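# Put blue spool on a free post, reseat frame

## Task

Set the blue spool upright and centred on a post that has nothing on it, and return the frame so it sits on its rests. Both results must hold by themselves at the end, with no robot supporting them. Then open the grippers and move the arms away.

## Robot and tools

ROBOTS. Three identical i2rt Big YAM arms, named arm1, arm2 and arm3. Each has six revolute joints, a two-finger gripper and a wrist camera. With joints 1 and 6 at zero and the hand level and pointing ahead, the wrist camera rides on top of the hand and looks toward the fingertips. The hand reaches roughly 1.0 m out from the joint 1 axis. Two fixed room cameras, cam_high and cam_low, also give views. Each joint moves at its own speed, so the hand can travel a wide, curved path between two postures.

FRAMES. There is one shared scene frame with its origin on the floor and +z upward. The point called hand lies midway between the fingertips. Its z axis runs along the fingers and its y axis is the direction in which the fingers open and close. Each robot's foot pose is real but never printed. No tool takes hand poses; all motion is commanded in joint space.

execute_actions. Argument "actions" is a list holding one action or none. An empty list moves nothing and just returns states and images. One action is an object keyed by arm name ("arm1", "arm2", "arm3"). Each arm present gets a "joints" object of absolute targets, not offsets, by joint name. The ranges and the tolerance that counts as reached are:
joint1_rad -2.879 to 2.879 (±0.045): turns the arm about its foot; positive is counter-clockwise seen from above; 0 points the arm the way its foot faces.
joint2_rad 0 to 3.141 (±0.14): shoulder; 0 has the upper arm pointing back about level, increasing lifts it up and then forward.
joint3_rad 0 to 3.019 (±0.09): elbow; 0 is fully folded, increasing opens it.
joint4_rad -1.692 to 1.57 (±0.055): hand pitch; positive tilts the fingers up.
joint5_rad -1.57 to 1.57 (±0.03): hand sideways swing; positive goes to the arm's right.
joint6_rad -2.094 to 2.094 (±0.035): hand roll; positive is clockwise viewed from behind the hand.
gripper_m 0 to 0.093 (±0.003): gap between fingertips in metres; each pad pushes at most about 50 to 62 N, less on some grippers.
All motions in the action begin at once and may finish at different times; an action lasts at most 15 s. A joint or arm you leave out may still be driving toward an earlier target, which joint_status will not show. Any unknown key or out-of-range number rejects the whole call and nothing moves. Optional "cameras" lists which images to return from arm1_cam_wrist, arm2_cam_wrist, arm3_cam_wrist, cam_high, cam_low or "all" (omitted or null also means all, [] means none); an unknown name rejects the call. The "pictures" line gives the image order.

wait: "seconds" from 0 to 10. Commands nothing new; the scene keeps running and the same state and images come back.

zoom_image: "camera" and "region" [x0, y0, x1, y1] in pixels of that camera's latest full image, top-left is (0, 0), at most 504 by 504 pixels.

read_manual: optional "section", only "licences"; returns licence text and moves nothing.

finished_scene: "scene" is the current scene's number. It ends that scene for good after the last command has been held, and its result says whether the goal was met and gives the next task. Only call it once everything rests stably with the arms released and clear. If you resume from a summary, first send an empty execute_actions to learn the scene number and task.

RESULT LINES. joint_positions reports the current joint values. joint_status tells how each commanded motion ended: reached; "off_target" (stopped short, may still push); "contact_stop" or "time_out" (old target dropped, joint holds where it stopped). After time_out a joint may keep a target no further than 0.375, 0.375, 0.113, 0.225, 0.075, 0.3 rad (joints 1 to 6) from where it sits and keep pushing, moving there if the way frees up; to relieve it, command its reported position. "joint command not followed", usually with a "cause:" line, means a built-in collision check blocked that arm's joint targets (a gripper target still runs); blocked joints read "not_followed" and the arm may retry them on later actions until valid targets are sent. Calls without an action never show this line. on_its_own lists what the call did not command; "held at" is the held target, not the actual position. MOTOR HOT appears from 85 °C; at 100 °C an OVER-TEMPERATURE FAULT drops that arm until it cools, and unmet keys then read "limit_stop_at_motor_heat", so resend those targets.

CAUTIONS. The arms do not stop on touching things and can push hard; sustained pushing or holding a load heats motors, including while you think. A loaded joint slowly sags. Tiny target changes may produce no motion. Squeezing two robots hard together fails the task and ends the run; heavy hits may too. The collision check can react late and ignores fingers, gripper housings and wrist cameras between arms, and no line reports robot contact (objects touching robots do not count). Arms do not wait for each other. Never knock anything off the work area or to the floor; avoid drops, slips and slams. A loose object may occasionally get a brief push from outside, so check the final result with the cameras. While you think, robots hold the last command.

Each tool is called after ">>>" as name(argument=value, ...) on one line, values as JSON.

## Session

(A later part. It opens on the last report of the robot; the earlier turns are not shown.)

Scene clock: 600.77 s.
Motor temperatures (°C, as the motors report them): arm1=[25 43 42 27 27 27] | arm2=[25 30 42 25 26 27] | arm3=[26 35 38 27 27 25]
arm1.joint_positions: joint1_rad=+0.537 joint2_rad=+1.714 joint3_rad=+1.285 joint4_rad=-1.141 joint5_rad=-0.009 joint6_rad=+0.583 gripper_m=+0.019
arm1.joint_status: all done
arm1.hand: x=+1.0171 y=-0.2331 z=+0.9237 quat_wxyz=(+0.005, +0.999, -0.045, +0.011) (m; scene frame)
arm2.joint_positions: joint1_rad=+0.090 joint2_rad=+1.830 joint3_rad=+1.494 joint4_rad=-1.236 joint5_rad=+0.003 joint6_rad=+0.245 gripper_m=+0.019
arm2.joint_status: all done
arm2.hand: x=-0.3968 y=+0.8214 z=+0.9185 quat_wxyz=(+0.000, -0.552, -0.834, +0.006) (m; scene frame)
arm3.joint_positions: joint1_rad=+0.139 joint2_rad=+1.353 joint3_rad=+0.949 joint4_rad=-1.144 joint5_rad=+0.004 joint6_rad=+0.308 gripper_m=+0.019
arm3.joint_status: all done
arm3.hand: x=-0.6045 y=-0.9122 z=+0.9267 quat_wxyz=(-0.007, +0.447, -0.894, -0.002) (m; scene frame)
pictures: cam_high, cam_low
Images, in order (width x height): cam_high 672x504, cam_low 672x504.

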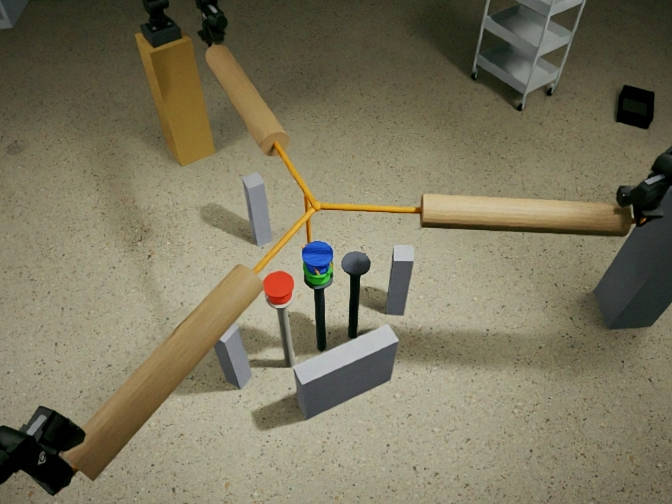

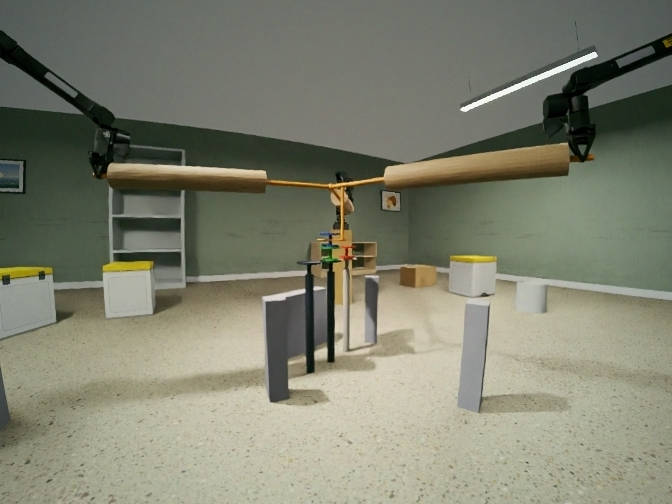

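>>> execute_actions(actions=[{"arm1": {"joints": {"joint2_rad": 1.619, "joint3_rad": 1.395, "joint4_rad": -1.245}}, "arm2": {"joints": {"joint2_rad": 1.762, "joint3_rad": 1.627, "joint4_rad": -1.352}}, "arm3": {"joints": {"joint2_rad": 1.292, "joint3_rad": 1.077, "joint4_rad": -1.277}}}], cameras=["cam_high", "cam_low"])

>>> zoom_image(camera="cam_low", region=[290, 180, 390, 280])

>>> zoom_image(camera="cam_high", region=[260, 170, 390, 300])

Scene clock: 632.03 s.
Motor temperatures (°C, as the motors report them): arm1=[25 43 43 27 27 27] | arm2=[25 31 44 25 26 27] | arm3=[26 34 39 27 27 25]
arm1.joint_positions: joint1_rad=+0.536 joint2_rad=+1.656 joint3_rad=+1.328 joint4_rad=-1.227 joint5_rad=-0.007 joint6_rad=+0.583 gripper_m=+0.019
arm1.joint_status: all done
arm1.hand: x=+1.0188 y=-0.2310 z=+0.9660 quat_wxyz=(+0.008, +0.999, -0.045, +0.003) (m; scene frame)
arm2.joint_positions: joint1_rad=+0.089 joint2_rad=+1.783 joint3_rad=+1.569 joint4_rad=-1.345 joint5_rad=+0.004 joint6_rad=+0.243 gripper_m=+0.019
arm2.joint_status: all done
arm2.hand: x=-0.3976 y=+0.8220 z=+0.9701 quat_wxyz=(-0.005, -0.551, -0.834, +0.009) (m; scene frame)
arm3.joint_positions: joint1_rad=+0.136 joint2_rad=+1.308 joint3_rad=+1.021 joint4_rad=-1.257 joint5_rad=+0.008 joint6_rad=+0.304 gripper_m=+0.019
arm3.joint_status: all done
arm3.hand: x=-0.6031 y=-0.9135 z=+0.9677 quat_wxyz=(-0.010, +0.448, -0.894, -0.002) (m; scene frame)
pictures: cam_high, cam_low
Images, in order (width x height): cam_high 672x504, cam_low 672x504.

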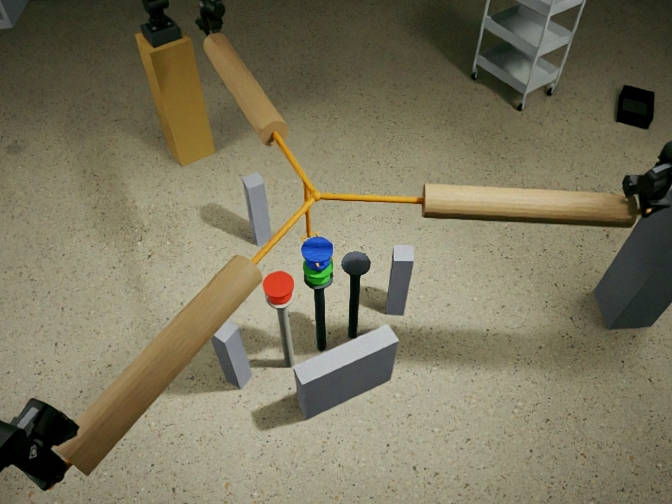

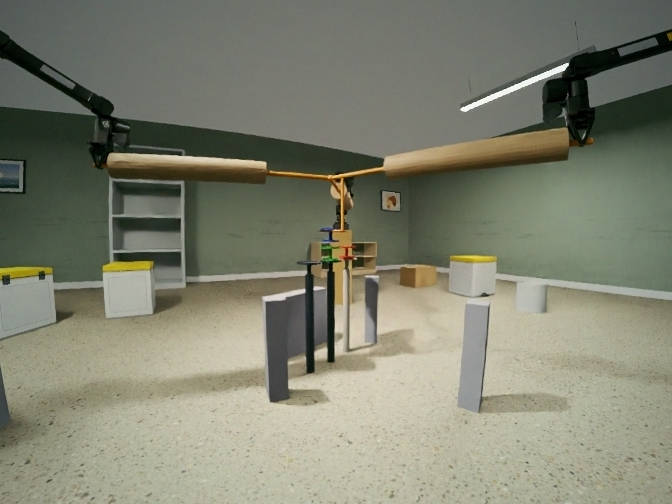

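Region (290, 180, 390, 280) of cam_low's 672x504 image, scaled by 5.040, with more detail than that image has.

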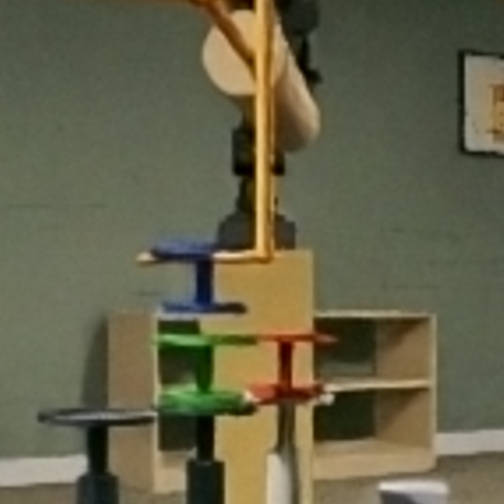

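Region (260, 170, 390, 300) of cam_high's 672x504 image, scaled by 3.877, with more detail than that image has.

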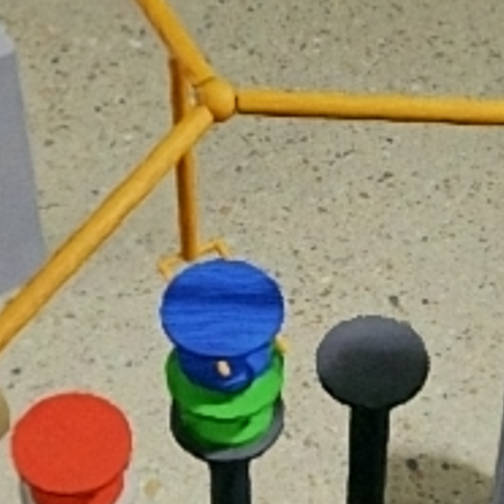

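>>> execute_actions(actions=[{"arm1": {"joints": {"joint1_rad": 0.555, "joint2_rad": 1.505, "joint3_rad": 1.197, "joint4_rad": -1.212, "joint6_rad": 0.604}}, "arm2": {"joints": {"joint1_rad": 0.178, "joint2_rad": 1.825, "joint3_rad": 1.693, "joint4_rad": -1.370, "joint6_rad": 0.335}}, "arm3": {"joints": {"joint1_rad": 0.028, "joint2_rad": 1.390, "joint3_rad": 1.175, "joint4_rad": -1.274, "joint6_rad": 0.196}}}], cameras=[])

>>> execute_actions(actions=[{"arm1": {"joints": {"joint1_rad": 0.580, "joint2_rad": 1.380, "joint3_rad": 1.060, "joint4_rad": -1.199, "joint6_rad": 0.628}}, "arm2": {"joints": {"joint1_rad": 0.258, "joint2_rad": 1.882, "joint3_rad": 1.778, "joint4_rad": -1.398, "joint6_rad": 0.415}}, "arm3": {"joints": {"joint1_rad": -0.056, "joint2_rad": 1.485, "joint3_rad": 1.276, "joint4_rad": -1.279, "joint6_rad": 0.112}}}], cameras=[])

>>> execute_actions(actions=[{"arm1": {"joints": {"joint1_rad": 0.611, "joint2_rad": 1.252, "joint3_rad": 0.934, "joint4_rad": -1.204, "joint6_rad": 0.660}}, "arm2": {"joints": {"joint1_rad": 0.332, "joint2_rad": 1.951, "joint3_rad": 1.884, "joint4_rad": -1.435, "joint6_rad": 0.490}}, "arm3": {"joints": {"joint1_rad": -0.126, "joint2_rad": 1.585, "joint3_rad": 1.392, "joint4_rad": -1.296, "joint6_rad": 0.042}}}])

>>> zoom_image(camera="cam_low", region=[270, 180, 370, 280])

>>> zoom_image(camera="cam_high", region=[280, 170, 410, 300])

Scene clock: 702.57 s.
Motor temperatures (°C, as the motors report them): arm1=[25 43 53 27 27 27] | arm2=[25 32 48 25 26 27] | arm3=[26 33 48 27 27 25]
arm1.joint_positions: joint1_rad=+0.556 joint2_rad=+1.536 joint3_rad=+1.189 joint4_rad=-1.224 joint5_rad=-0.008 joint6_rad=+0.604 gripper_m=+0.019
arm1.joint_status: all done
arm1.hand: x=+1.0686 y=-0.2141 z=+0.9693 quat_wxyz=(+0.004, +0.999, -0.046, +0.011) (m; scene frame)
arm2.joint_positions: joint1_rad=+0.181 joint2_rad=+1.844 joint3_rad=+1.635 joint4_rad=-1.361 joint5_rad=+0.002 joint6_rad=+0.332 gripper_m=+0.019
arm2.joint_status: all done
arm2.hand: x=-0.3461 y=+0.8398 z=+0.9624 quat_wxyz=(-0.001, -0.550, -0.835, +0.006) (m; scene frame)
arm3.joint_positions: joint1_rad=+0.030 joint2_rad=+1.407 joint3_rad=+1.120 joint4_rad=-1.265 joint5_rad=+0.004 joint6_rad=+0.199 gripper_m=+0.019
arm3.joint_status: all done
arm3.hand: x=-0.5531 y=-0.8955 z=+0.9687 quat_wxyz=(-0.006, +0.447, -0.894, +0.000) (m; scene frame)
pictures: none
No camera images: the call's "cameras" was empty. Leave "cameras" out to get every camera's image.

Scene clock: 703.53 s.
Motor temperatures (°C, as the motors report them): arm1=[25 43 53 27 27 27] | arm2=[25 32 48 25 26 27] | arm3=[26 33 48 27 27 25]
arm1.joint_positions: joint1_rad=+0.576 joint2_rad=+1.406 joint3_rad=+1.044 joint4_rad=-1.201 joint5_rad=-0.007 joint6_rad=+0.623 gripper_m=+0.019
arm1.joint_status: all done
arm1.hand: x=+1.1157 y=-0.1963 z=+0.9686 quat_wxyz=(+0.006, +0.999, -0.045, +0.007) (m; scene frame)
arm2.joint_positions: joint1_rad=+0.260 joint2_rad=+1.900 joint3_rad=+1.719 joint4_rad=-1.390 joint5_rad=+0.002 joint6_rad=+0.411 gripper_m=+0.019
arm2.joint_status: all done
arm2.hand: x=-0.2991 y=+0.8564 z=+0.9628 quat_wxyz=(-0.001, -0.550, -0.835, +0.006) (m; scene frame)
arm3.joint_positions: joint1_rad=-0.054 joint2_rad=+1.504 joint3_rad=+1.219 joint4_rad=-1.270 joint5_rad=+0.003 joint6_rad=+0.114 gripper_m=+0.019
arm3.joint_status: all done
arm3.hand: x=-0.5050 y=-0.8793 z=+0.9671 quat_wxyz=(-0.005, +0.448, -0.894, +0.001) (m; scene frame)
pictures: none
No camera images: the call's "cameras" was empty. Leave "cameras" out to get every camera's image.

Scene clock: 704.50 s.
Motor temperatures (°C, as the motors report them): arm1=[25 43 52 27 27 27] | arm2=[25 32 48 25 26 27] | arm3=[26 33 48 27 27 25]
arm1.joint_positions: joint1_rad=+0.607 joint2_rad=+1.275 joint3_rad=+0.915 joint4_rad=-1.200 joint5_rad=-0.007 joint6_rad=+0.654 gripper_m=+0.019
arm1.joint_status: all done
arm1.hand: x=+1.1636 y=-0.1801 z=+0.9677 quat_wxyz=(+0.007, +0.999, -0.046, +0.006) (m; scene frame)
arm2.joint_positions: joint1_rad=+0.334 joint2_rad=+1.970 joint3_rad=+1.824 joint4_rad=-1.422 joint5_rad=+0.001 joint6_rad=+0.485 gripper_m=+0.019
arm2.joint_status: all done
arm2.hand: x=-0.2504 y=+0.8728 z=+0.9613 quat_wxyz=(-0.002, -0.550, -0.835, +0.005) (m; scene frame)
arm3.joint_positions: joint1_rad=-0.124 joint2_rad=+1.604 joint3_rad=+1.335 joint4_rad=-1.287 joint5_rad=+0.004 joint6_rad=+0.044 gripper_m=+0.019
arm3.joint_status: all done
arm3.hand: x=-0.4572 y=-0.8630 z=+0.9667 quat_wxyz=(-0.005, +0.448, -0.894, +0.002) (m; scene frame)
pictures: arm1_cam_wrist, arm2_cam_wrist, arm3_cam_wrist, cam_high, cam_low
Images, in order (width x height): arm1_cam_wrist 504x504, arm2_cam_wrist 504x504, arm3_cam_wrist 504x504, cam_high 672x504, cam_low 672x504.

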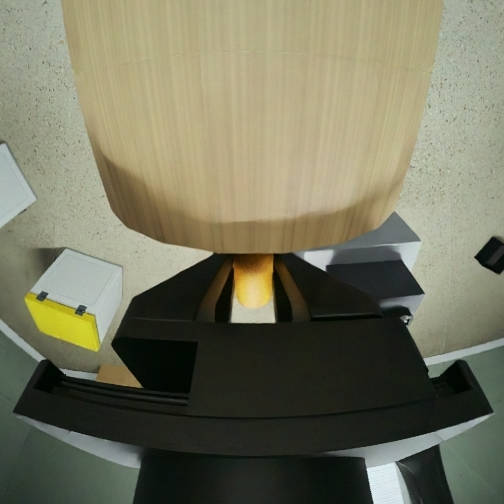

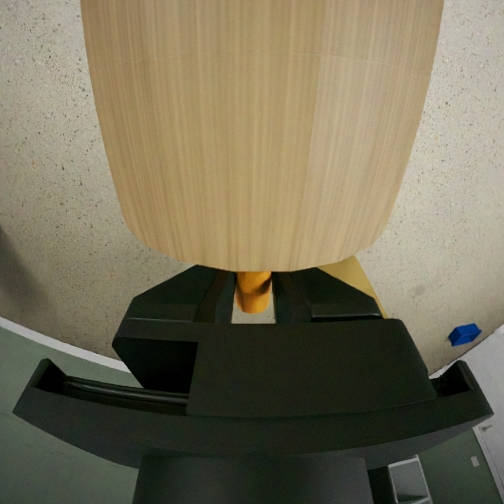

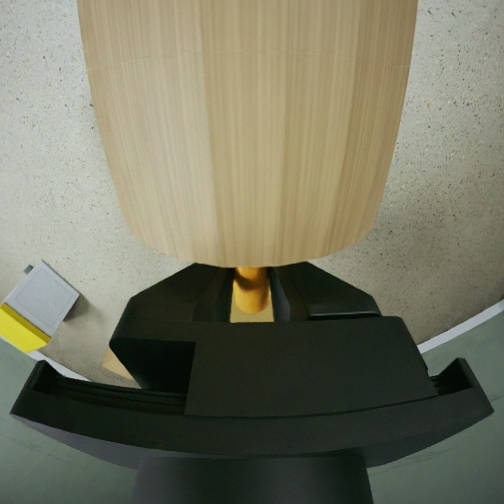

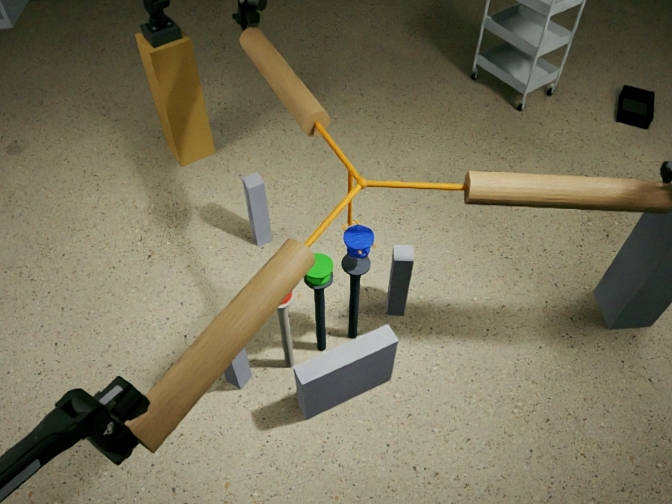

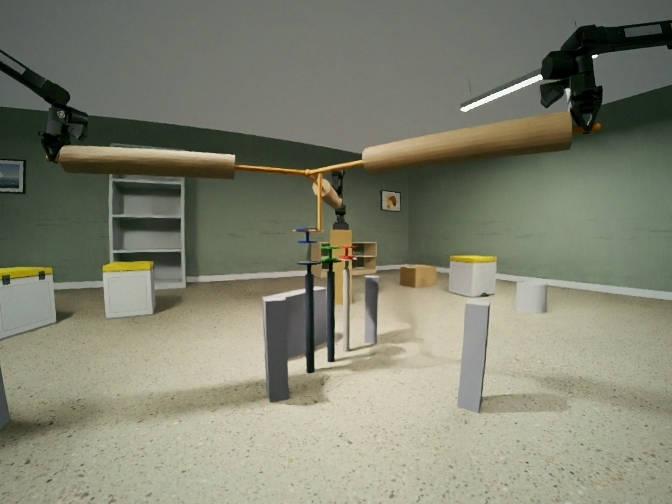

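Region (270, 180, 370, 280) of cam_low's 672x504 image, scaled by 5.040, with more detail than that image has.

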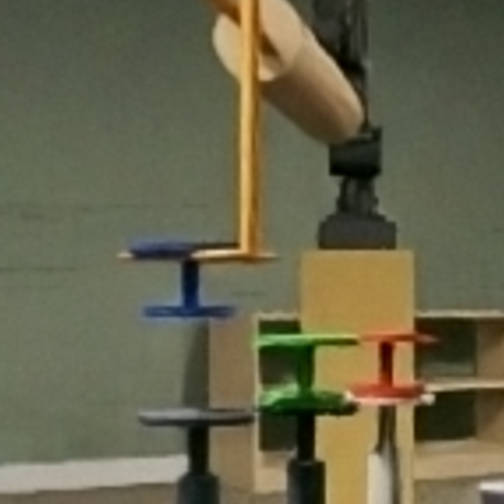

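Region (280, 170, 410, 300) of cam_high's 672x504 image, scaled by 3.877, with more detail than that image has.

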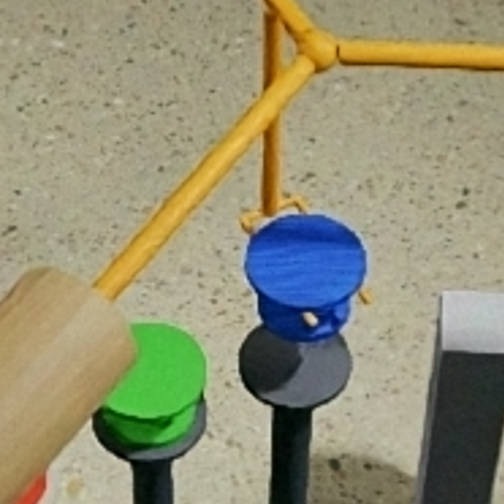

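>>> execute_actions(actions=[{"arm1": {"joints": {"joint1_rad": 0.590, "joint2_rad": 1.317, "joint3_rad": 0.863, "joint4_rad": -1.078, "joint6_rad": 0.638}}, "arm2": {"joints": {"joint1_rad": 0.339, "joint2_rad": 1.966, "joint3_rad": 1.753, "joint4_rad": -1.330, "joint6_rad": 0.490}}, "arm3": {"joints": {"joint1_rad": -0.112, "joint2_rad": 1.622, "joint3_rad": 1.282, "joint4_rad": -1.188, "joint6_rad": 0.056}}}], cameras=[])

>>> execute_actions(actions=[{"arm1": {"joints": {"joint1_rad": 0.578, "joint2_rad": 1.376, "joint3_rad": 0.802, "joint4_rad": -0.956, "joint6_rad": 0.625}}, "arm2": {"joints": {"joint1_rad": 0.343, "joint2_rad": 1.986, "joint3_rad": 1.678, "joint4_rad": -1.234, "joint6_rad": 0.494}}, "arm3": {"joints": {"joint1_rad": -0.104, "joint2_rad": 1.666, "joint3_rad": 1.230, "joint4_rad": -1.089, "joint6_rad": 0.064}}}], cameras=["cam_high", "cam_low"])

>>> zoom_image(camera="cam_low", region=[270, 200, 350, 280])

>>> zoom_image(camera="cam_high", region=[300, 200, 400, 300])

Scene clock: 739.47 s.
Motor temperatures (°C, as the motors report them): arm1=[25 40 49 27 27 27] | arm2=[25 34 50 25 26 27] | arm3=[26 34 49 27 27 25]
arm1.joint_positions: joint1_rad=+0.593 joint2_rad=+1.334 joint3_rad=+0.851 joint4_rad=-1.088 joint5_rad=-0.007 joint6_rad=+0.641 gripper_m=+0.019
arm1.joint_status: all done
arm1.hand: x=+1.1613 y=-0.1766 z=+0.9267 quat_wxyz=(+0.004, +0.999, -0.046, +0.010) (m; scene frame)
arm2.joint_positions: joint1_rad=+0.336 joint2_rad=+1.991 joint3_rad=+1.740 joint4_rad=-1.324 joint5_rad=+0.002 joint6_rad=+0.489 gripper_m=+0.019
arm2.joint_status: all done
arm2.hand: x=-0.2522 y=+0.8752 z=+0.9178 quat_wxyz=(+0.002, -0.551, -0.835, +0.006) (m; scene frame)
arm3.joint_positions: joint1_rad=-0.118 joint2_rad=+1.642 joint3_rad=+1.277 joint4_rad=-1.193 joint5_rad=+0.002 joint6_rad=+0.046 gripper_m=+0.019
arm3.joint_status: all done
arm3.hand: x=-0.4584 y=-0.8598 z=+0.9286 quat_wxyz=(-0.004, +0.450, -0.893, +0.002) (m; scene frame)
pictures: none
No camera images: the call's "cameras" was empty. Leave "cameras" out to get every camera's image.

Scene clock: 740.30 s.
Motor temperatures (°C, as the motors report them): arm1=[25 40 48 27 27 27] | arm2=[25 34 49 25 26 27] | arm3=[26 34 49 27 27 25]
arm1.joint_positions: joint1_rad=+0.579 joint2_rad=+1.393 joint3_rad=+0.793 joint4_rad=-0.969 joint5_rad=-0.006 joint6_rad=+0.626 gripper_m=+0.019
arm1.joint_status: all done
arm1.hand: x=+1.1592 y=-0.1724 z=+0.8888 quat_wxyz=(+0.004, +0.999, -0.046, +0.009) (m; scene frame)
arm2.joint_positions: joint1_rad=+0.336 joint2_rad=+2.006 joint3_rad=+1.667 joint4_rad=-1.230 joint5_rad=+0.001 joint6_rad=+0.489 gripper_m=+0.019
arm2.joint_status: all done
arm2.hand: x=-0.2545 y=+0.8773 z=+0.8823 quat_wxyz=(-0.002, -0.551, -0.835, +0.005) (m; scene frame)
arm3.joint_positions: joint1_rad=-0.113 joint2_rad=+1.685 joint3_rad=+1.225 joint4_rad=-1.095 joint5_rad=+0.004 joint6_rad=+0.051 gripper_m=+0.019
arm3.joint_status: all done
arm3.hand: x=-0.4588 y=-0.8571 z=+0.8907 quat_wxyz=(-0.005, +0.450, -0.893, +0.002) (m; scene frame)
pictures: cam_high, cam_low
Images, in order (width x height): cam_high 672x504, cam_low 672x504.

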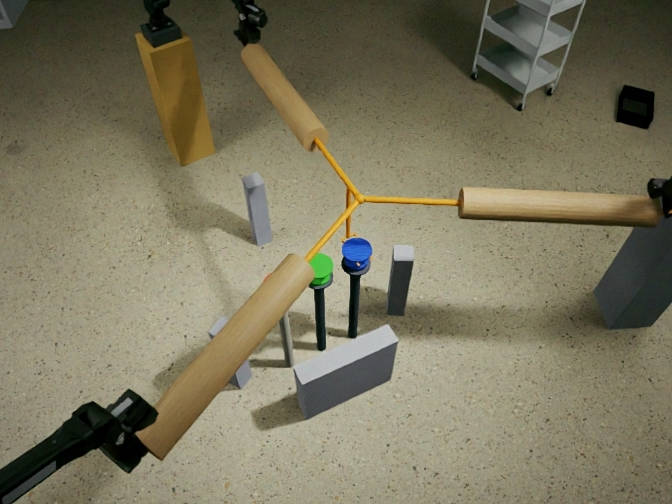

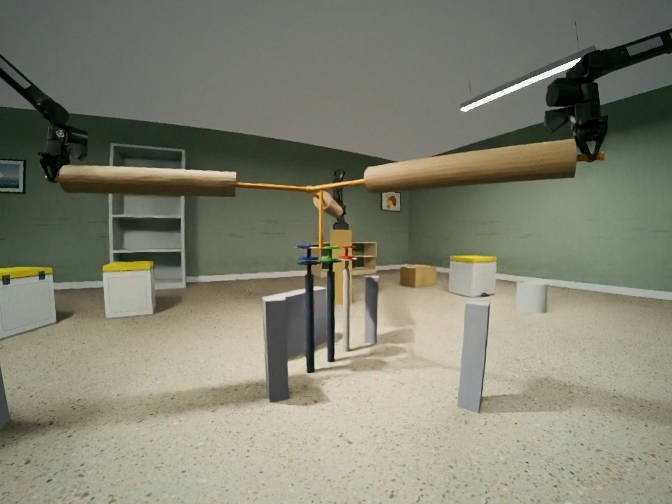

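Region (270, 200, 350, 280) of cam_low's 672x504 image, scaled by 6.300, with more detail than that image has.

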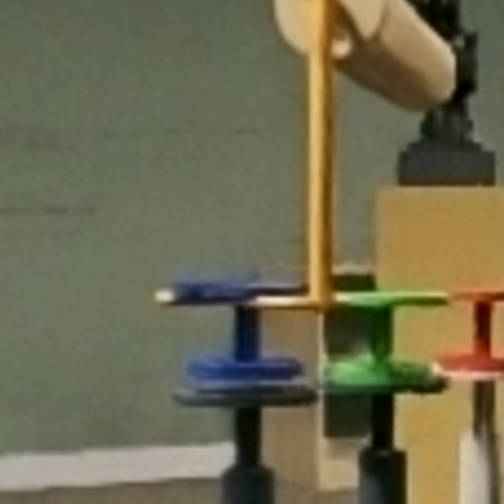

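Region (300, 200, 400, 300) of cam_high's 672x504 image, scaled by 5.040, with more detail than that image has.

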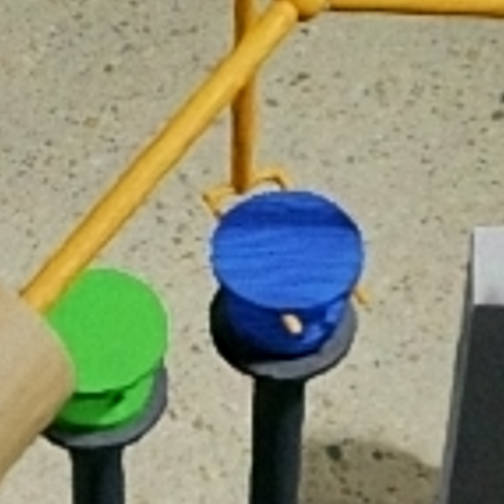

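>>> execute_actions(actions=[{"arm1": {"joints": {"joint2_rad": 1.441, "joint3_rad": 0.752, "joint4_rad": -0.838}}, "arm2": {"joints": {"joint2_rad": 2.021, "joint3_rad": 1.641, "joint4_rad": -1.160}}, "arm3": {"joints": {"joint2_rad": 1.711, "joint3_rad": 1.186, "joint4_rad": -0.997}}}], cameras=["cam_high", "cam_low"])

>>> zoom_image(camera="cam_low", region=[270, 200, 350, 280])

>>> zoom_image(camera="cam_high", region=[300, 200, 400, 300])

Scene clock: 753.87 s.
Motor temperatures (°C, as the motors report them): arm1=[25 40 47 27 27 27] | arm2=[25 34 46 25 26 27] | arm3=[26 35 45 27 27 25]
arm1.joint_positions: joint1_rad=+0.579 joint2_rad=+1.456 joint3_rad=+0.747 joint4_rad=-0.852 joint5_rad=-0.005 joint6_rad=+0.626 gripper_m=+0.019
arm1.joint_status: all done
arm1.hand: x=+1.1591 y=-0.1728 z=+0.8550 quat_wxyz=(+0.005, +0.999, -0.046, +0.006) (m; scene frame)
arm2.joint_positions: joint1_rad=+0.337 joint2_rad=+2.041 joint3_rad=+1.630 joint4_rad=-1.157 joint5_rad=+0.000 joint6_rad=+0.489 gripper_m=+0.019
arm2.joint_status: all done
arm2.hand: x=-0.2538 y=+0.8766 z=+0.8489 quat_wxyz=(-0.002, -0.551, -0.835, +0.005) (m; scene frame)
arm3.joint_positions: joint1_rad=-0.113 joint2_rad=+1.727 joint3_rad=+1.183 joint4_rad=-1.007 joint5_rad=+0.005 joint6_rad=+0.051 gripper_m=+0.019
arm3.joint_status: all done
arm3.hand: x=-0.4582 y=-0.8568 z=+0.8579 quat_wxyz=(-0.008, +0.450, -0.893, +0.001) (m; scene frame)
pictures: cam_high, cam_low
Images, in order (width x height): cam_high 672x504, cam_low 672x504.

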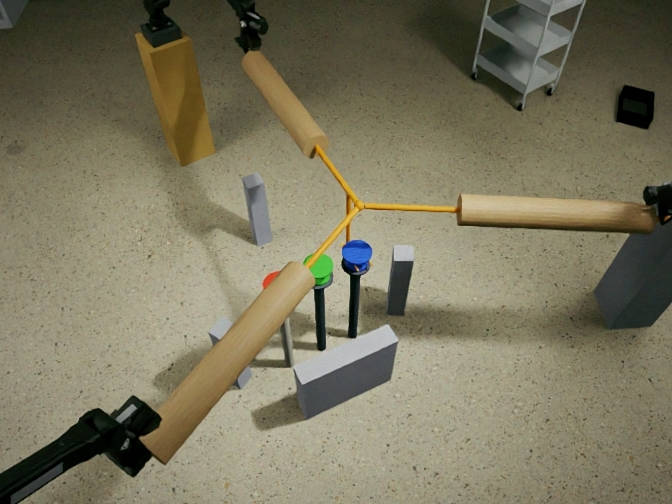

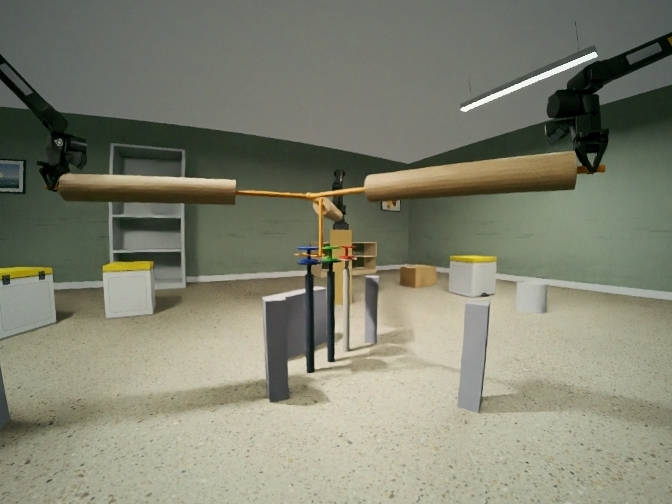

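Region (270, 200, 350, 280) of cam_low's 672x504 image, scaled by 6.300, with more detail than that image has.

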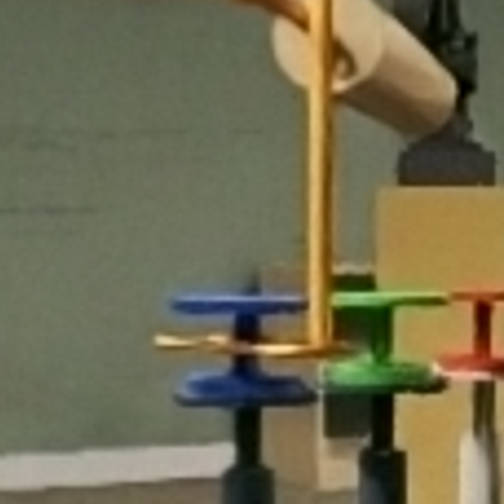

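Region (300, 200, 400, 300) of cam_high's 672x504 image, scaled by 5.040, with more detail than that image has.

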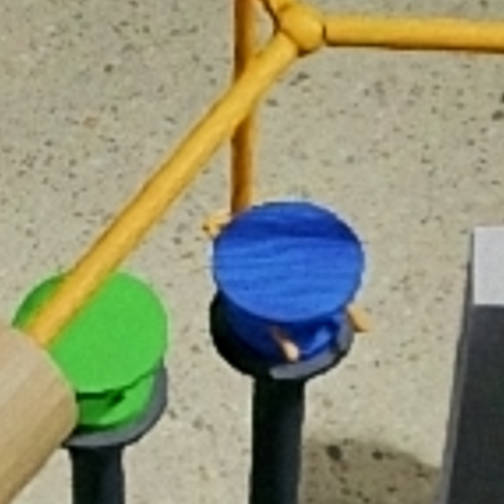

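>>> execute_actions(actions=[{"arm1": {"joints": {"joint1_rad": 0.459, "joint6_rad": 0.505}}, "arm2": {"joints": {"joint1_rad": 0.369, "joint2_rad": 1.936, "joint3_rad": 1.508, "joint4_rad": -1.110, "joint6_rad": 0.524}}, "arm3": {"joints": {"joint1_rad": -0.043, "joint2_rad": 1.762, "joint3_rad": 1.310, "joint4_rad": -1.030, "joint6_rad": 0.123}}}], cameras=[])

>>> execute_actions(actions=[{"arm1": {"joints": {"joint1_rad": 0.340, "joint6_rad": 0.386}}, "arm2": {"joints": {"joint1_rad": 0.406, "joint2_rad": 1.857, "joint3_rad": 1.384, "joint4_rad": -1.065, "joint6_rad": 0.560}}, "arm3": {"joints": {"joint1_rad": 0.018, "joint2_rad": 1.818, "joint3_rad": 1.393, "joint4_rad": -1.057, "joint6_rad": 0.184}}}], cameras=[])

>>> execute_actions(actions=[{"arm1": {"joints": {"joint1_rad": 0.224, "joint2_rad": 1.454, "joint3_rad": 0.790, "joint4_rad": -0.846, "joint6_rad": 0.270}}, "arm2": {"joints": {"joint1_rad": 0.448, "joint2_rad": 1.781, "joint3_rad": 1.270, "joint4_rad": -1.028, "joint6_rad": 0.602}}, "arm3": {"joints": {"joint1_rad": 0.073, "joint2_rad": 1.879, "joint3_rad": 1.486, "joint4_rad": -1.089, "joint6_rad": 0.239}}}], cameras=["cam_high", "cam_low"])

>>> zoom_image(camera="cam_low", region=[270, 190, 370, 290])

>>> zoom_image(camera="cam_high", region=[280, 170, 410, 300])

Scene clock: 807.10 s.
Motor temperatures (°C, as the motors report them): arm1=[25 39 45 27 27 27] | arm2=[25 35 43 25 26 27] | arm3=[26 35 42 27 27 25]
arm1.joint_positions: joint1_rad=+0.456 joint2_rad=+1.456 joint3_rad=+0.744 joint4_rad=-0.848 joint5_rad=-0.005 joint6_rad=+0.505 gripper_m=+0.019
arm1.joint_status: all done
arm1.hand: x=+1.1404 y=-0.1356 z=+0.8538 quat_wxyz=(+0.005, +0.999, -0.046, +0.005) (m; scene frame)
arm2.joint_positions: joint1_rad=+0.369 joint2_rad=+1.967 joint3_rad=+1.497 joint4_rad=-1.111 joint5_rad=-0.001 joint6_rad=+0.519 gripper_m=+0.019
arm2.joint_status: all done
arm2.hand: x=-0.2708 y=+0.9139 z=+0.8446 quat_wxyz=(+0.005, -0.550, -0.835, +0.004) (m; scene frame)
arm3.joint_positions: joint1_rad=-0.041 joint2_rad=+1.774 joint3_rad=+1.248 joint4_rad=-1.020 joint5_rad=+0.005 joint6_rad=+0.119 gripper_m=+0.019
arm3.joint_status: all done
arm3.hand: x=-0.4768 y=-0.8196 z=+0.8573 quat_wxyz=(-0.010, +0.451, -0.892, -0.001) (m; scene frame)
pictures: none
No camera images: the call's "cameras" was empty. Leave "cameras" out to get every camera's image.

Scene clock: 807.93 s.
Motor temperatures (°C, as the motors report them): arm1=[25 39 46 27 27 27] | arm2=[25 35 43 25 26 27] | arm3=[26 35 43 27 27 25]
arm1.joint_positions: joint1_rad=+0.336 joint2_rad=+1.456 joint3_rad=+0.743 joint4_rad=-0.846 joint5_rad=-0.003 joint6_rad=+0.385 gripper_m=+0.019
arm1.joint_status: all done
arm1.hand: x=+1.1266 y=-0.0974 z=+0.8530 quat_wxyz=(+0.004, +0.999, -0.046, +0.004) (m; scene frame)
arm2.joint_positions: joint1_rad=+0.408 joint2_rad=+1.882 joint3_rad=+1.374 joint4_rad=-1.065 joint5_rad=-0.001 joint6_rad=+0.557 gripper_m=+0.019
arm2.joint_status: all done
arm2.hand: x=-0.2845 y=+0.9510 z=+0.8478 quat_wxyz=(+0.001, -0.549, -0.836, +0.004) (m; scene frame)
arm3.joint_positions: joint1_rad=+0.015 joint2_rad=+1.830 joint3_rad=+1.338 joint4_rad=-1.052 joint5_rad=+0.005 joint6_rad=+0.177 gripper_m=+0.019
arm3.joint_status: all done
arm3.hand: x=-0.4902 y=-0.7828 z=+0.8591 quat_wxyz=(-0.010, +0.451, -0.893, -0.002) (m; scene frame)
pictures: none
No camera images: the call's "cameras" was empty. Leave "cameras" out to get every camera's image.

Scene clock: 808.77 s.
Motor temperatures (°C, as the motors report them): arm1=[25 39 46 27 27 27] | arm2=[25 35 43 25 26 27] | arm3=[26 35 43 27 27 25]
arm1.joint_positions: joint1_rad=+0.219 joint2_rad=+1.456 joint3_rad=+0.748 joint4_rad=-0.846 joint5_rad=+0.002 joint6_rad=+0.266 gripper_m=+0.019
arm1.joint_status: all done
arm1.hand: x=+1.1146 y=-0.0585 z=+0.8543 quat_wxyz=(+0.002, +0.999, -0.046, +0.000) (m; scene frame)
arm2.joint_positions: joint1_rad=+0.452 joint2_rad=+1.806 joint3_rad=+1.264 joint4_rad=-1.023 joint5_rad=-0.003 joint6_rad=+0.600 gripper_m=+0.019
arm2.joint_status: all done
arm2.hand: x=-0.2978 y=+0.9873 z=+0.8492 quat_wxyz=(-0.003, -0.549, -0.836, +0.004) (m; scene frame)
arm3.joint_positions: joint1_rad=+0.063 joint2_rad=+1.892 joint3_rad=+1.431 joint4_rad=-1.080 joint5_rad=+0.008 joint6_rad=+0.225 gripper_m=+0.019
arm3.joint_status: all done
arm3.hand: x=-0.5014 y=-0.7473 z=+0.8587 quat_wxyz=(-0.012, +0.450, -0.893, -0.002) (m; scene frame)
pictures: cam_high, cam_low
Images, in order (width x height): cam_high 672x504, cam_low 672x504.

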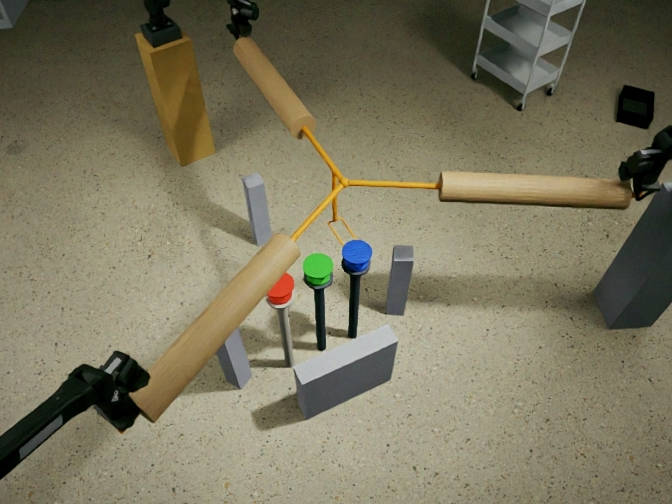

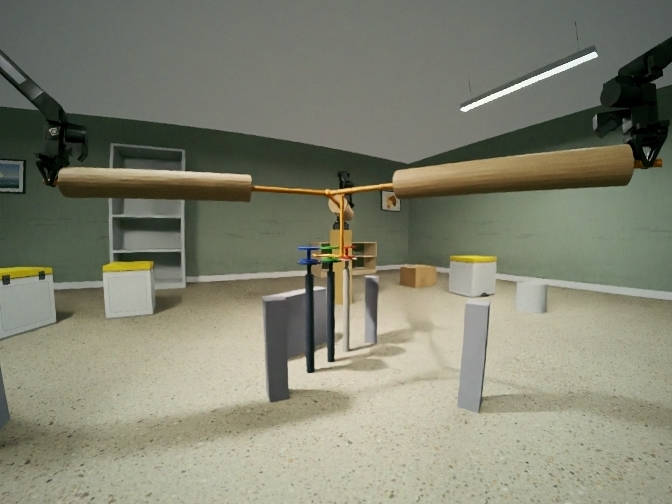

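Region (270, 190, 370, 290) of cam_low's 672x504 image, scaled by 5.040, with more detail than that image has.

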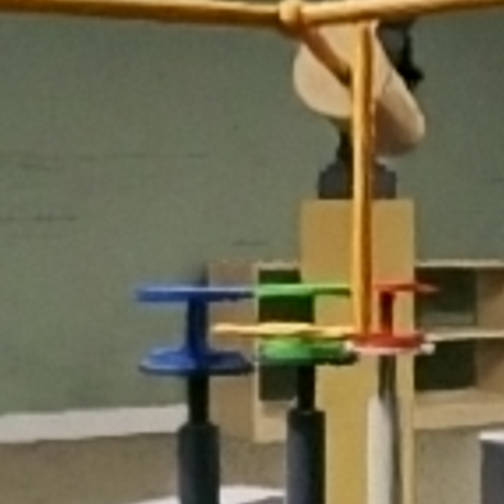

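Region (280, 170, 410, 300) of cam_high's 672x504 image, scaled by 3.877, with more detail than that image has.

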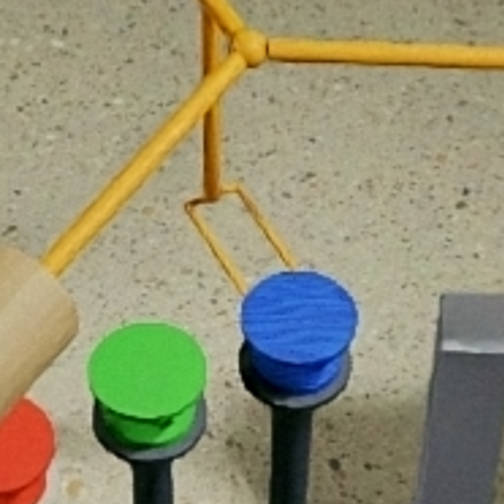

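>>> execute_actions(actions=[{"arm1": {"joints": {"joint1_rad": 0.108, "joint2_rad": 1.697, "joint3_rad": 1.065, "joint4_rad": -0.868, "joint6_rad": 0.155}}, "arm2": {"joints": {"joint1_rad": 0.384, "joint2_rad": 1.584, "joint3_rad": 0.947, "joint4_rad": -0.908, "joint6_rad": 0.533}}, "arm3": {"joints": {"joint1_rad": 0.256, "joint2_rad": 1.901, "joint3_rad": 1.423, "joint4_rad": -1.052, "joint6_rad": 0.420}}}], cameras=[])

>>> execute_actions(actions=[{"arm1": {"joints": {"joint1_rad": 0.040, "joint2_rad": 1.937, "joint3_rad": 1.392, "joint4_rad": -0.954, "joint6_rad": 0.090}}, "arm2": {"joints": {"joint1_rad": 0.283, "joint2_rad": 1.388, "joint3_rad": 0.662, "joint4_rad": -0.829, "joint6_rad": 0.430}}, "arm3": {"joints": {"joint1_rad": 0.442, "joint2_rad": 1.961, "joint3_rad": 1.520, "joint4_rad": -1.044, "joint6_rad": 0.606}}}], cameras=["cam_high"])

>>> execute_actions(actions=[{"arm1": {"joints": {"joint2_rad": 2.110, "joint3_rad": 1.322, "joint4_rad": -0.746}}, "arm2": {"joints": {"joint2_rad": 1.680, "joint3_rad": 0.588, "joint4_rad": -0.466}}, "arm3": {"joints": {"joint2_rad": 2.112, "joint3_rad": 1.420, "joint4_rad": -0.838}}}], cameras=[])

>>> execute_actions(actions=[{"arm1": {"joints": {"joint2_rad": 2.317, "joint3_rad": 1.380, "joint4_rad": -0.573}}, "arm2": {"joints": {"joint2_rad": 2.040, "joint3_rad": 0.625, "joint4_rad": -0.131}}, "arm3": {"joints": {"joint2_rad": 2.300, "joint3_rad": 1.460, "joint4_rad": -0.662}}}], cameras=[])

>>> execute_actions(actions=[{"arm1": {"joints": {"joint2_rad": 2.545, "joint3_rad": 1.475, "joint4_rad": -0.447}}, "arm2": {"joints": {"joint2_rad": 2.392, "joint3_rad": 0.730, "joint4_rad": 0.107}}, "arm3": {"joints": {"joint2_rad": 2.515, "joint3_rad": 1.535, "joint4_rad": -0.529}}}])

Scene clock: 847.57 s.
Motor temperatures (°C, as the motors report them): arm1=[25 38 49 27 27 27] | arm2=[25 34 42 25 26 27] | arm3=[26 36 48 27 27 25]
arm1.joint_positions: joint1_rad=+0.113 joint2_rad=+1.714 joint3_rad=+1.027 joint4_rad=-0.863 joint5_rad=-0.001 joint6_rad=+0.161 gripper_m=+0.019
arm1.joint_status: all done
arm1.hand: x=+1.0075 y=-0.0303 z=+0.8397 quat_wxyz=(+0.002, +0.999, -0.046, -0.002) (m; scene frame)
arm2.joint_positions: joint1_rad=+0.388 joint2_rad=+1.600 joint3_rad=+0.937 joint4_rad=-0.911 joint5_rad=-0.002 joint6_rad=+0.541 gripper_m=+0.019
arm2.joint_status: all done
arm2.hand: x=-0.3999 y=+1.0207 z=+0.8354 quat_wxyz=(+0.001, -0.551, -0.834, +0.004) (m; scene frame)
arm3.joint_positions: joint1_rad=+0.267 joint2_rad=+1.910 joint3_rad=+1.417 joint4_rad=-1.053 joint5_rad=+0.004 joint6_rad=+0.428 gripper_m=+0.019
arm3.joint_status: all done
arm3.hand: x=-0.6099 y=-0.7131 z=+0.8443 quat_wxyz=(-0.007, +0.451, -0.892, -0.004) (m; scene frame)
pictures: none
No camera images: the call's "cameras" was empty. Leave "cameras" out to get every camera's image.

Scene clock: 848.67 s.
Motor temperatures (°C, as the motors report them): arm1=[25 38 49 27 27 27] | arm2=[25 34 42 25 26 27] | arm3=[26 37 48 27 27 25]
arm1.joint_positions: joint1_rad=+0.039 joint2_rad=+1.958 joint3_rad=+1.342 joint4_rad=-0.941 joint5_rad=+0.001 joint6_rad=+0.087 gripper_m=+0.019
arm1.joint_status: all done
arm1.hand: x=+0.9077 y=+0.0029 z=+0.8191 quat_wxyz=(+0.000, +0.999, -0.046, +0.002) (m; scene frame)
arm2.joint_positions: joint1_rad=+0.285 joint2_rad=+1.401 joint3_rad=+0.650 joint4_rad=-0.829 joint5_rad=+0.000 joint6_rad=+0.437 gripper_m=+0.019
arm2.joint_status: all done
arm2.hand: x=-0.5002 y=+1.0546 z=+0.8182 quat_wxyz=(+0.004, -0.550, -0.835, +0.004) (m; scene frame)
arm3.joint_positions: joint1_rad=+0.450 joint2_rad=+1.981 joint3_rad=+1.479 joint4_rad=-1.042 joint5_rad=+0.003 joint6_rad=+0.613 gripper_m=+0.019
arm3.joint_status: all done
arm3.hand: x=-0.7101 y=-0.6794 z=+0.8265 quat_wxyz=(-0.005, +0.450, -0.893, -0.007) (m; scene frame)
pictures: cam_high
Images, in order (width x height): cam_high 672x504.

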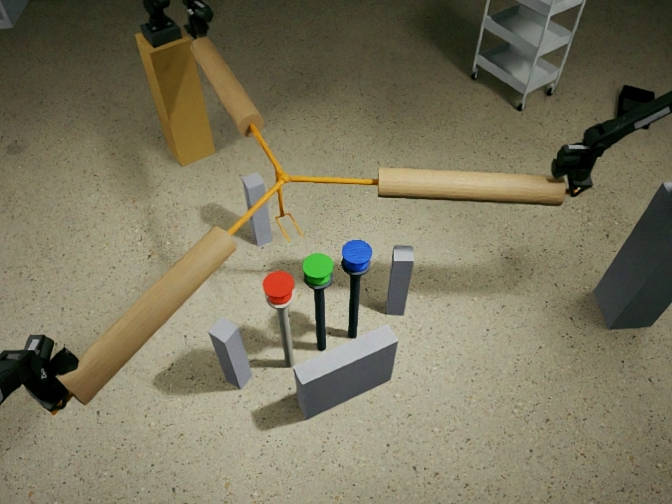

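Scene clock: 849.70 s.
Motor temperatures (°C, as the motors report them): arm1=[25 39 49 27 27 27] | arm2=[25 34 42 25 26 27] | arm3=[26 37 48 27 27 25]
arm1.joint_positions: joint1_rad=+0.037 joint2_rad=+2.152 joint3_rad=+1.319 joint4_rad=-0.747 joint5_rad=+0.002 joint6_rad=+0.084 gripper_m=+0.019
arm1.joint_status: all done
arm1.hand: x=+0.9110 y=+0.0042 z=+0.7116 quat_wxyz=(-0.001, +0.999, -0.045, +0.013) (m; scene frame)
arm2.joint_positions: joint1_rad=+0.285 joint2_rad=+1.693 joint3_rad=+0.588 joint4_rad=-0.472 joint5_rad=+0.001 joint6_rad=+0.435 gripper_m=+0.019
arm2.joint_status: all done
arm2.hand: x=-0.4983 y=+1.0511 z=+0.7204 quat_wxyz=(+0.003, -0.550, -0.835, +0.005) (m; scene frame)
arm3.joint_positions: joint1_rad=+0.438 joint2_rad=+2.147 joint3_rad=+1.423 joint4_rad=-0.831 joint5_rad=+0.003 joint6_rad=+0.605 gripper_m=+0.019
arm3.joint_status: all done
arm3.hand: x=-0.7036 y=-0.6819 z=+0.7180 quat_wxyz=(-0.003, +0.449, -0.894, -0.002) (m; scene frame)
pictures: none
No camera images: the call's "cameras" was empty. Leave "cameras" out to get every camera's image.

Scene clock: 850.73 s.
Motor temperatures (°C, as the motors report them): arm1=[25 39 49 27 27 27] | arm2=[25 34 42 25 26 27] | arm3=[26 37 48 27 27 25]
arm1.joint_positions: joint1_rad=+0.042 joint2_rad=+2.350 joint3_rad=+1.347 joint4_rad=-0.573 joint5_rad=+0.000 joint6_rad=+0.086 gripper_m=+0.019
arm1.joint_status: all done
arm1.hand: x=+0.9135 y=+0.0008 z=+0.6147 quat_wxyz=(+0.001, +0.999, -0.044, +0.011) (m; scene frame)
arm2.joint_positions: joint1_rad=+0.285 joint2_rad=+2.052 joint3_rad=+0.621 joint4_rad=-0.143 joint5_rad=+0.000 joint6_rad=+0.435 gripper_m=+0.019
arm2.joint_status: all done
arm2.hand: x=-0.4953 y=+1.0474 z=+0.6202 quat_wxyz=(+0.001, -0.550, -0.835, +0.005) (m; scene frame)
arm3.joint_positions: joint1_rad=+0.431 joint2_rad=+2.330 joint3_rad=+1.428 joint4_rad=-0.654 joint5_rad=+0.004 joint6_rad=+0.598 gripper_m=+0.019
arm3.joint_status: all done
arm3.hand: x=-0.6996 y=-0.6858 z=+0.6186 quat_wxyz=(-0.003, +0.449, -0.894, -0.002) (m; scene frame)
pictures: none
No camera images: the call's "cameras" was empty. Leave "cameras" out to get every camera's image.

Scene clock: 851.77 s.
Motor temperatures (°C, as the motors report them): arm1=[25 39 49 27 27 27] | arm2=[25 34 42 25 26 27] | arm3=[26 37 47 27 27 25]
arm1.joint_positions: joint1_rad=+0.046 joint2_rad=+2.574 joint3_rad=+1.450 joint4_rad=-0.449 joint5_rad=-0.001 joint6_rad=+0.089 gripper_m=+0.019
arm1.joint_status: all done
arm1.hand: x=+0.9136 y=-0.0016 z=+0.5168 quat_wxyz=(+0.001, +0.999, -0.043, +0.010) (m; scene frame)
arm2.joint_positions: joint1_rad=+0.285 joint2_rad=+2.399 joint3_rad=+0.735 joint4_rad=+0.097 joint5_rad=+0.001 joint6_rad=+0.435 gripper_m=+0.019
arm2.joint_status: all done
arm2.hand: x=-0.4940 y=+1.0450 z=+0.5198 quat_wxyz=(-0.002, -0.549, -0.836, +0.006) (m; scene frame)
arm3.joint_positions: joint1_rad=+0.430 joint2_rad=+2.542 joint3_rad=+1.508 joint4_rad=-0.522 joint5_rad=+0.005 joint6_rad=+0.596 gripper_m=+0.019
arm3.joint_status: all done
arm3.hand: x=-0.6987 y=-0.6876 z=+0.5196 quat_wxyz=(-0.003, +0.449, -0.894, -0.001) (m; scene frame)
pictures: arm1_cam_wrist, arm2_cam_wrist, arm3_cam_wrist, cam_high, cam_low
Images, in order (width x height): arm1_cam_wrist 504x504, arm2_cam_wrist 504x504, arm3_cam_wrist 504x504, cam_high 672x504, cam_low 672x504.

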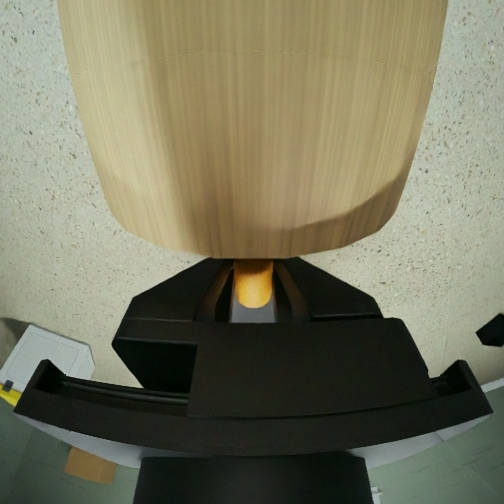

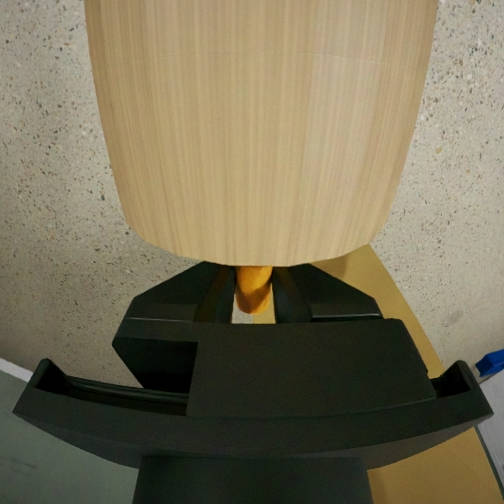

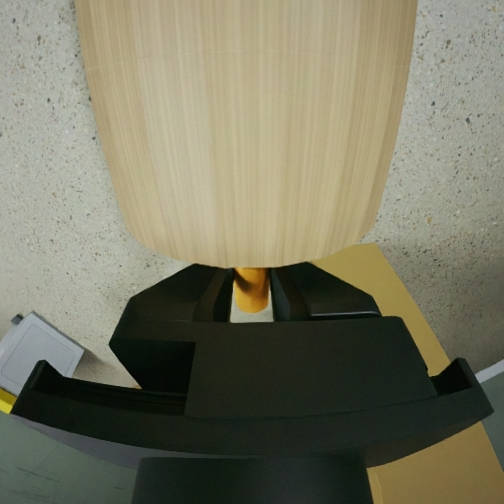

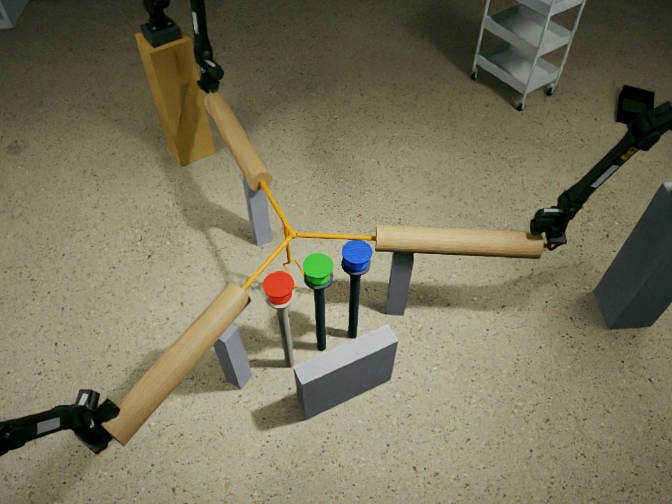

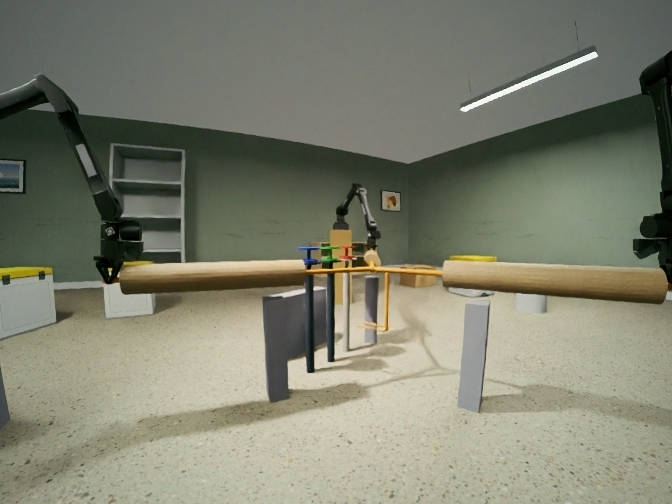

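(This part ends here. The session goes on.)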